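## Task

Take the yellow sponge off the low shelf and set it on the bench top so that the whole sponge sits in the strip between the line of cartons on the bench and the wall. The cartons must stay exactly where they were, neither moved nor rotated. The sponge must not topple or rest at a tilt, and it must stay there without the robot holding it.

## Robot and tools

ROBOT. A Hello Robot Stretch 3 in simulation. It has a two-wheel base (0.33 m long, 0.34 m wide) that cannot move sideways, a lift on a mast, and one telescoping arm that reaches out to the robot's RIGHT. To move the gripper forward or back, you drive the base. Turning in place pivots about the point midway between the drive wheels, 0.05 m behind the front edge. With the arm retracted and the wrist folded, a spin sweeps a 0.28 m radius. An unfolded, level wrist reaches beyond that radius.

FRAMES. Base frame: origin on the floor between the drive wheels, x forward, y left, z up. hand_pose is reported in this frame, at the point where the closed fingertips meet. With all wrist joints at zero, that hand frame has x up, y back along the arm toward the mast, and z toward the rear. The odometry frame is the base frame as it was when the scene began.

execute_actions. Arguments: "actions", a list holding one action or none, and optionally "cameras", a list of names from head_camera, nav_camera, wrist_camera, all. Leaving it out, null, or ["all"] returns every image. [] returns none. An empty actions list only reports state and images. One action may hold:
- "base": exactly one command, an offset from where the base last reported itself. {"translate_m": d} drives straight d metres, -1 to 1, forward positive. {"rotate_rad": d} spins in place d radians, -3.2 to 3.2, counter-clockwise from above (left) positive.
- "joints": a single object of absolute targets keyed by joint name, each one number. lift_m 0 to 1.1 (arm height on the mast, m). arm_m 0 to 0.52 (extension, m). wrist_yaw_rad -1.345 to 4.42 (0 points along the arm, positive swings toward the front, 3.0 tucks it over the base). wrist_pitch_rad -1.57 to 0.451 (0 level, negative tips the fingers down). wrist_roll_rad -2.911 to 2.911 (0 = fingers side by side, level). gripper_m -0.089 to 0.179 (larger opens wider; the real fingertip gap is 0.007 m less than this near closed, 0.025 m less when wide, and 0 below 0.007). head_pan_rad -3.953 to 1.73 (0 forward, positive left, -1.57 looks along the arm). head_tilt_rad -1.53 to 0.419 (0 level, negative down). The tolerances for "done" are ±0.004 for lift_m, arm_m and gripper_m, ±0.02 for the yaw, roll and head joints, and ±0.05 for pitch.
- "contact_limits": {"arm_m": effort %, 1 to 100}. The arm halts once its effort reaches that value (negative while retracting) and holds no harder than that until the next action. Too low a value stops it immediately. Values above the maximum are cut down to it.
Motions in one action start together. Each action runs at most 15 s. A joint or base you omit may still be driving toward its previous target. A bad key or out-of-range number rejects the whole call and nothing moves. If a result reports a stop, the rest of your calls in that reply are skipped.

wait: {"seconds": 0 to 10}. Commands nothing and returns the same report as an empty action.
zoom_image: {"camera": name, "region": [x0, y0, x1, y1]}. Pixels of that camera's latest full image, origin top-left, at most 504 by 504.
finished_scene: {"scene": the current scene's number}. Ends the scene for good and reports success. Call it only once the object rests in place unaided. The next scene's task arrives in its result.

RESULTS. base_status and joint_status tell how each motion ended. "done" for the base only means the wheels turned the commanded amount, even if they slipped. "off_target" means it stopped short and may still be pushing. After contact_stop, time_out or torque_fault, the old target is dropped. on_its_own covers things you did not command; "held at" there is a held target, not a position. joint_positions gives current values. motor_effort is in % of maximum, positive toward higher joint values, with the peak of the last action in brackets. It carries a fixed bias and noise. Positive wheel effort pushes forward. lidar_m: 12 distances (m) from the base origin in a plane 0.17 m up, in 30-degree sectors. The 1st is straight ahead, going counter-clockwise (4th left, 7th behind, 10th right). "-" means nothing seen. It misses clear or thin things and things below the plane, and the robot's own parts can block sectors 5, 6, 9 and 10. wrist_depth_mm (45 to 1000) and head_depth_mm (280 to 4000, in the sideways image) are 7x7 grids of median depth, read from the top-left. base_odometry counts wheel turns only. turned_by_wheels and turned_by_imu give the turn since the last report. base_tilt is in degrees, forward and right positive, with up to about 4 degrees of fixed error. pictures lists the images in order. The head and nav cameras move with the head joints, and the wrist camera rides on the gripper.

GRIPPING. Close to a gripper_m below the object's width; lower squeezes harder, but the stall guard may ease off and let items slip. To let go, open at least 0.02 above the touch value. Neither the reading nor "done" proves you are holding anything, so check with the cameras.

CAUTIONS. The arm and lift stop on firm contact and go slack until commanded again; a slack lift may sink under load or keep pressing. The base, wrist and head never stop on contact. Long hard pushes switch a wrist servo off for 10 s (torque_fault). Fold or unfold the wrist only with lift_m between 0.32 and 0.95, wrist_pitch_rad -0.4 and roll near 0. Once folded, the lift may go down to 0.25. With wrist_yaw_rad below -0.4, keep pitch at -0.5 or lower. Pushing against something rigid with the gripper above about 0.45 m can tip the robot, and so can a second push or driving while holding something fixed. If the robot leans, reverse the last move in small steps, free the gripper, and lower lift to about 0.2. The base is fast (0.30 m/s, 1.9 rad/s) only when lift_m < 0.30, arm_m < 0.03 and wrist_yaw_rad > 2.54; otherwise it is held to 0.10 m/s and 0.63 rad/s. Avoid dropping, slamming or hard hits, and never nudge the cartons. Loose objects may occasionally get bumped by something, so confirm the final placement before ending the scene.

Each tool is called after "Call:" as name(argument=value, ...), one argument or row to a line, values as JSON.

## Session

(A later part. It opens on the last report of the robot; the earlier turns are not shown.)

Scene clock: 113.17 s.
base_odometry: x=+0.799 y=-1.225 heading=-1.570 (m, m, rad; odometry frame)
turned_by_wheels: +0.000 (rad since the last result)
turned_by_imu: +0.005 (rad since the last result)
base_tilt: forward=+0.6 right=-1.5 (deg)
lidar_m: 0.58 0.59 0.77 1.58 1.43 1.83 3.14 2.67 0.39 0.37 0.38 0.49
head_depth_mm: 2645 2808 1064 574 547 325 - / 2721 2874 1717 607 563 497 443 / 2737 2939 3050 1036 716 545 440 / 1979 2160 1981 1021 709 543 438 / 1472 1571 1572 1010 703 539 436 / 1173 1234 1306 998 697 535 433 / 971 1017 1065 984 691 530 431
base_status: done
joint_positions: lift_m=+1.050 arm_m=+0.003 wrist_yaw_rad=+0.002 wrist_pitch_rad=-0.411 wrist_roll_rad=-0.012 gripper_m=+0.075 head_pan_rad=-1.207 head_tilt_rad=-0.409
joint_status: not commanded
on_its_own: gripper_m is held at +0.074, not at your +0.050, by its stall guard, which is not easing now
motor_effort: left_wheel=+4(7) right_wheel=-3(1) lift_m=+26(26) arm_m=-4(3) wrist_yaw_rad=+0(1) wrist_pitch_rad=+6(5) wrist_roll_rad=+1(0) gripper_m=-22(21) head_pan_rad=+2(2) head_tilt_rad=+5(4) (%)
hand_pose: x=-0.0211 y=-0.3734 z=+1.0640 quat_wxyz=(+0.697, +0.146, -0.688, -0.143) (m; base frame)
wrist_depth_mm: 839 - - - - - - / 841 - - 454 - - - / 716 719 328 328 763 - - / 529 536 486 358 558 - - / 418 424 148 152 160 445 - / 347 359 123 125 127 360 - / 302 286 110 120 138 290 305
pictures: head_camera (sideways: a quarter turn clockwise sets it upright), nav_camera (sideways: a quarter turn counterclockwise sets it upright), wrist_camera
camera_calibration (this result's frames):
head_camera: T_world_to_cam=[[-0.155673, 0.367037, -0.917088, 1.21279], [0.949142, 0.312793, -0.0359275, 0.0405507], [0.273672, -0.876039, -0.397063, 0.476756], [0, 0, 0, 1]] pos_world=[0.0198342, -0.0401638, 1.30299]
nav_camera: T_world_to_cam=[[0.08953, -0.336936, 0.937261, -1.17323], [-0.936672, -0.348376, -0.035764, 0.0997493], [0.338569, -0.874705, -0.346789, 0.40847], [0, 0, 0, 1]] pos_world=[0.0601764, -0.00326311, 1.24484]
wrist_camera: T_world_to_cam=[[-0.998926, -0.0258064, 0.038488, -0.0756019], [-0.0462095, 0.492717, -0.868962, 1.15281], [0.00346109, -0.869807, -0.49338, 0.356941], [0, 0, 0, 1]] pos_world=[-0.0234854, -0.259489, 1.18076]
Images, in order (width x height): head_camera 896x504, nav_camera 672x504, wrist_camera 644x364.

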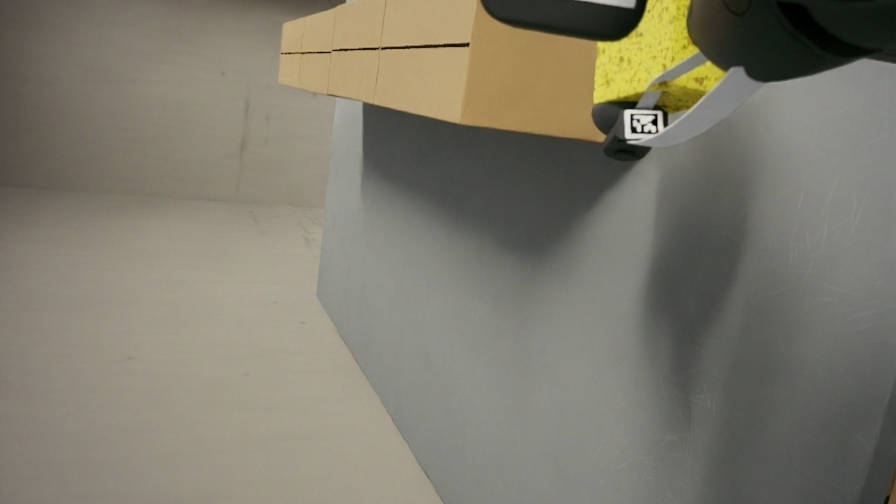

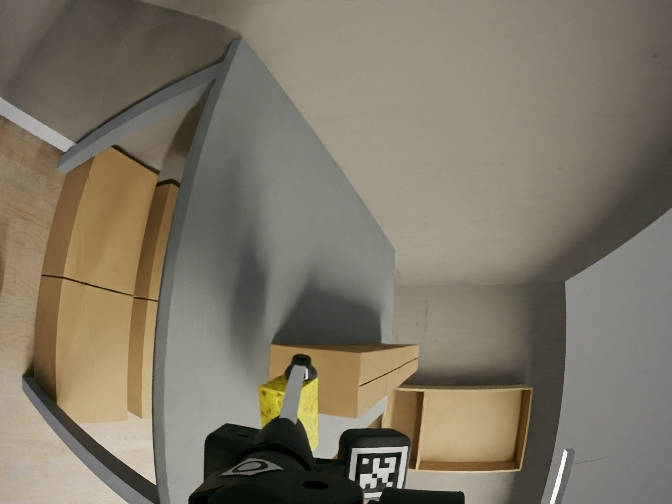

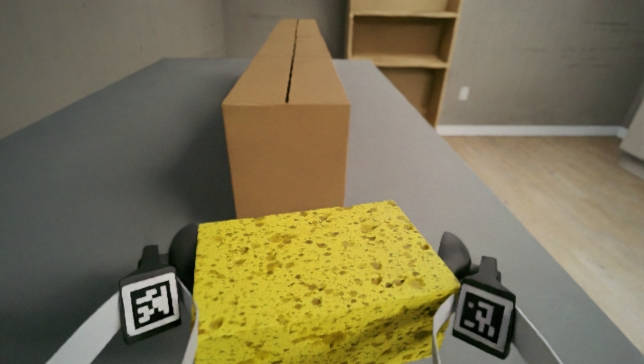

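Call:
execute_actions(
  actions=[
    {"base":{"translate_m":0.3}},
  ],
  cameras=[],
)

Call:
execute_actions(
  actions=[
    {"joints":{"arm_m":0.5}},
  ],
  cameras=[],
)

Call:
execute_actions(
  actions=[
    {"joints":{"lift_m":0.93}},
  ],
  cameras=[],
)

Call:
execute_actions(
  actions=[
    {"joints":{"gripper_m":0.17}},
  ],
  cameras=[],
)

Call:
execute_actions(
  actions=[
    {"joints":{"lift_m":1.05}},
  ],
  cameras=["wrist_camera","nav_camera"],
)

Scene clock: 127.00 s.
base_odometry: x=+0.799 y=-1.525 heading=-1.570 (m, m, rad; odometry frame)
turned_by_wheels: +0.000 (rad since the last result)
turned_by_imu: +0.003 (rad since the last result)
base_tilt: forward=+0.6 right=-1.6 (deg)
lidar_m: 0.28 0.29 0.38 0.89 1.63 1.63 3.45 0.54 0.37 0.35 0.36 0.30
head_depth_mm: 2670 2790 2927 1069 741 326 - / 2661 2822 2955 1052 755 497 442 / 1398 1608 1630 1037 718 545 440 / 922 1010 1119 1023 709 542 438 / 689 738 792 852 703 539 436 / 550 581 613 652 659 534 433 / 457 479 501 526 552 532 430
base_status: done
joint_positions: lift_m=+1.050 arm_m=+0.003 wrist_yaw_rad=+0.002 wrist_pitch_rad=-0.411 wrist_roll_rad=-0.012 gripper_m=+0.075 head_pan_rad=-1.207 head_tilt_rad=-0.409
joint_status: not commanded
on_its_own: gripper_m is held at +0.074, not at your +0.050, by its stall guard, which is not easing now
motor_effort: left_wheel=+3(5) right_wheel=-3(2) lift_m=+26(26) arm_m=-3(3) wrist_yaw_rad=-1(0) wrist_pitch_rad=+5(5) wrist_roll_rad=+1(1) gripper_m=-21(21) head_pan_rad=+2(3) head_tilt_rad=+6(4) (%)
hand_pose: x=-0.0211 y=-0.3734 z=+1.0640 quat_wxyz=(+0.697, +0.146, -0.688, -0.143) (m; base frame)
wrist_depth_mm: 430 649 - - - - - / 423 650 - - 687 430 - / 428 646 759 752 665 375 315 / 429 540 540 545 546 376 346 / 400 421 149 151 160 391 396 / 344 357 123 125 127 356 362 / 302 286 110 120 138 289 304
pictures: none
No camera images: the call's "cameras" was empty. Leave "cameras" out to get every camera's image.

Scene clock: 131.83 s.
base_odometry: x=+0.799 y=-1.525 heading=-1.570 (m, m, rad; odometry frame)
turned_by_wheels: +0.000 (rad since the last result)
turned_by_imu: +0.000 (rad since the last result)
base_tilt: forward=+0.6 right=-1.6 (deg)
lidar_m: 0.28 0.29 0.38 0.90 1.63 1.63 3.45 0.54 0.37 0.35 0.35 0.30
head_depth_mm: 2643 2769 2931 993 727 553 445 / 2636 2836 2976 1048 722 550 443 / 1397 1608 1629 1035 715 545 440 / 923 1011 1118 1022 709 542 438 / 689 737 793 851 702 538 436 / 550 581 614 651 660 535 433 / 457 478 501 526 553 531 430
base_status: not commanded
joint_positions: lift_m=+1.050 arm_m=+0.500 wrist_yaw_rad=+0.002 wrist_pitch_rad=-0.411 wrist_roll_rad=-0.012 gripper_m=+0.075 head_pan_rad=-1.207 head_tilt_rad=-0.409
joint_status: all done
on_its_own: gripper_m is held at +0.074, not at your +0.050, by its stall guard, which is not easing now
motor_effort: left_wheel=+3(3) right_wheel=-3(3) lift_m=+26(26) arm_m=+3(3) wrist_yaw_rad=-1(0) wrist_pitch_rad=+5(6) wrist_roll_rad=+1(0) gripper_m=-21(21) head_pan_rad=+3(3) head_tilt_rad=+6(3) (%)
hand_pose: x=-0.0211 y=-0.8700 z=+1.0640 quat_wxyz=(+0.697, +0.146, -0.688, -0.143) (m; base frame)
wrist_depth_mm: 471 714 - - - - - / 468 714 - - 599 413 - / 472 680 733 745 592 318 260 / 468 534 539 548 522 322 219 / 412 423 149 151 159 321 220 / 342 361 123 125 127 285 219 / 300 285 110 120 138 285 220
pictures: none
No camera images: the call's "cameras" was empty. Leave "cameras" out to get every camera's image.

Scene clock: 133.77 s.
base_odometry: x=+0.799 y=-1.525 heading=-1.570 (m, m, rad; odometry frame)
turned_by_wheels: +0.000 (rad since the last result)
turned_by_imu: +0.000 (rad since the last result)
base_tilt: forward=+0.6 right=-1.5 (deg)
lidar_m: 0.28 0.29 0.38 0.90 1.63 1.63 3.44 0.53 0.37 0.35 0.36 0.30
head_depth_mm: 2643 2788 2932 1134 725 552 445 / 2615 2854 2971 1051 723 549 442 / 1399 1611 1629 1035 714 546 440 / 927 1014 1117 1024 709 541 438 / 689 737 793 853 702 538 435 / 549 579 613 651 660 535 433 / 456 478 502 525 552 531 430
base_status: not commanded
joint_positions: lift_m=+0.930 arm_m=+0.500 wrist_yaw_rad=+0.002 wrist_pitch_rad=-0.411 wrist_roll_rad=-0.012 gripper_m=+0.075 head_pan_rad=-1.207 head_tilt_rad=-0.409
joint_status: all done
on_its_own: gripper_m is held at +0.074, not at your +0.050, by its stall guard, which is not easing now
motor_effort: left_wheel=+3(3) right_wheel=-3(3) lift_m=+17(26) arm_m=+3(3) wrist_yaw_rad=-1(1) wrist_pitch_rad=+5(5) wrist_roll_rad=+0(1) gripper_m=-21(22) head_pan_rad=+3(3) head_tilt_rad=+3(4) (%)
hand_pose: x=-0.0211 y=-0.8700 z=+0.9446 quat_wxyz=(+0.697, +0.146, -0.688, -0.143) (m; base frame)
wrist_depth_mm: 469 717 - - 591 315 219 / 467 623 657 658 539 316 219 / 397 400 410 413 419 318 218 / 292 292 298 299 303 293 220 / 229 232 149 151 160 242 220 / 190 198 123 125 127 199 200 / 168 158 110 120 138 161 169
pictures: none
No camera images: the call's "cameras" was empty. Leave "cameras" out to get every camera's image.

Scene clock: 135.20 s.
base_odometry: x=+0.799 y=-1.525 heading=-1.570 (m, m, rad; odometry frame)
turned_by_wheels: +0.000 (rad since the last result)
turned_by_imu: +0.000 (rad since the last result)
base_tilt: forward=+0.6 right=-1.5 (deg)
lidar_m: 0.28 0.29 0.38 0.89 1.64 1.63 3.44 0.54 0.37 0.35 0.36 0.30
head_depth_mm: 2636 2802 2931 1135 726 553 445 / 2610 2831 2973 1053 722 549 443 / 1405 1606 1621 1036 714 545 441 / 924 1014 1114 1020 708 542 438 / 690 737 793 853 701 539 436 / 550 580 614 651 659 534 433 / 456 478 501 525 551 532 430
base_status: not commanded
joint_positions: lift_m=+0.930 arm_m=+0.500 wrist_yaw_rad=+0.002 wrist_pitch_rad=-0.411 wrist_roll_rad=-0.012 gripper_m=+0.170 head_pan_rad=-1.207 head_tilt_rad=-0.409
joint_status: all done
motor_effort: left_wheel=+3(3) right_wheel=-3(3) lift_m=+17(17) arm_m=+3(3) wrist_yaw_rad=-1(1) wrist_pitch_rad=+5(6) wrist_roll_rad=+1(1) gripper_m=-1(87) head_pan_rad=+2(3) head_tilt_rad=+5(4) (%)
hand_pose: x=-0.0211 y=-0.8700 z=+0.9446 quat_wxyz=(+0.697, +0.146, -0.688, -0.143) (m; base frame)
wrist_depth_mm: 475 719 - - 588 318 218 / 466 626 638 675 543 318 219 / 394 406 406 408 419 318 219 / 291 296 296 303 303 291 219 / 231 234 234 167 230 242 219 / - 193 137 137 138 197 199 / - 163 116 119 130 165 174
pictures: none
No camera images: the call's "cameras" was empty. Leave "cameras" out to get every camera's image.

Scene clock: 137.13 s.
base_odometry: x=+0.799 y=-1.525 heading=-1.570 (m, m, rad; odometry frame)
turned_by_wheels: +0.000 (rad since the last result)
turned_by_imu: +0.000 (rad since the last result)
base_tilt: forward=+0.6 right=-1.6 (deg)
lidar_m: 0.28 0.29 0.38 0.89 1.63 1.63 3.44 0.54 0.37 0.35 0.35 0.30
head_depth_mm: 2621 2794 2951 1057 728 552 445 / 2635 2830 2972 1046 720 549 442 / 1403 1603 1621 1034 716 547 441 / 924 1013 1116 1025 709 543 438 / 690 740 793 853 703 539 435 / 550 580 614 652 659 535 433 / 457 478 501 525 552 532 430
base_status: not commanded
joint_positions: lift_m=+1.050 arm_m=+0.500 wrist_yaw_rad=+0.002 wrist_pitch_rad=-0.411 wrist_roll_rad=-0.012 gripper_m=+0.170 head_pan_rad=-1.207 head_tilt_rad=-0.409
joint_status: all done
motor_effort: left_wheel=+3(3) right_wheel=-3(3) lift_m=+26(30) arm_m=+3(3) wrist_yaw_rad=-1(1) wrist_pitch_rad=+6(5) wrist_roll_rad=+1(1) gripper_m=+0(0) head_pan_rad=+3(2) head_tilt_rad=+5(4) (%)
hand_pose: x=-0.0211 y=-0.8700 z=+1.0641 quat_wxyz=(+0.697, +0.146, -0.688, -0.143) (m; base frame)
wrist_depth_mm: 467 720 - - - - - / 469 720 - - 597 416 - / 467 668 747 729 595 320 261 / 467 534 538 546 521 325 218 / 408 418 425 431 429 323 219 / 357 345 351 355 356 347 210 / - 295 297 298 299 299 202
pictures: nav_camera (sideways: a quarter turn counterclockwise sets it upright), wrist_camera
camera_calibration (this result's frames):
nav_camera: T_world_to_cam=[[0.0895105, -0.336867, 0.937288, -1.17327], [-0.936665, -0.348396, -0.0357645, 0.09975], [0.338595, -0.874723, -0.346716, 0.408376], [0, 0, 0, 1]] pos_world=[0.060178, -0.00326622, 1.24485]
wrist_camera: T_world_to_cam=[[-0.998926, -0.025778, 0.0384883, -0.0883984], [-0.0461958, 0.492718, -0.868962, 1.39747], [0.00343618, -0.869807, -0.49338, -0.0749653], [0, 0, 0, 1]] pos_world=[-0.0234886, -0.756044, 1.18077]
Images, in order (width x height): nav_camera 672x504, wrist_camera 644x364.

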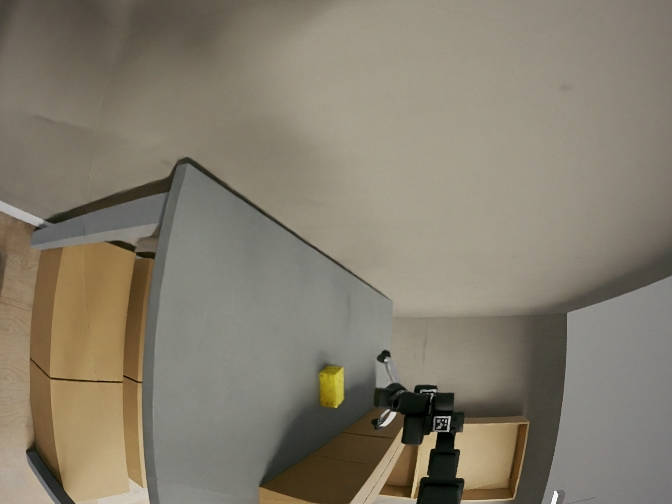

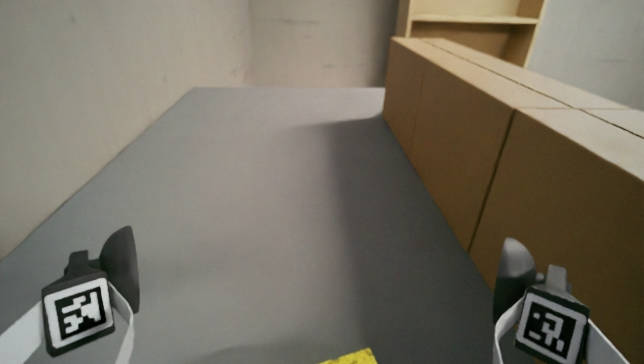

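Call:
finished_scene(
  scene=1,
)

The scene is finished: the task was done.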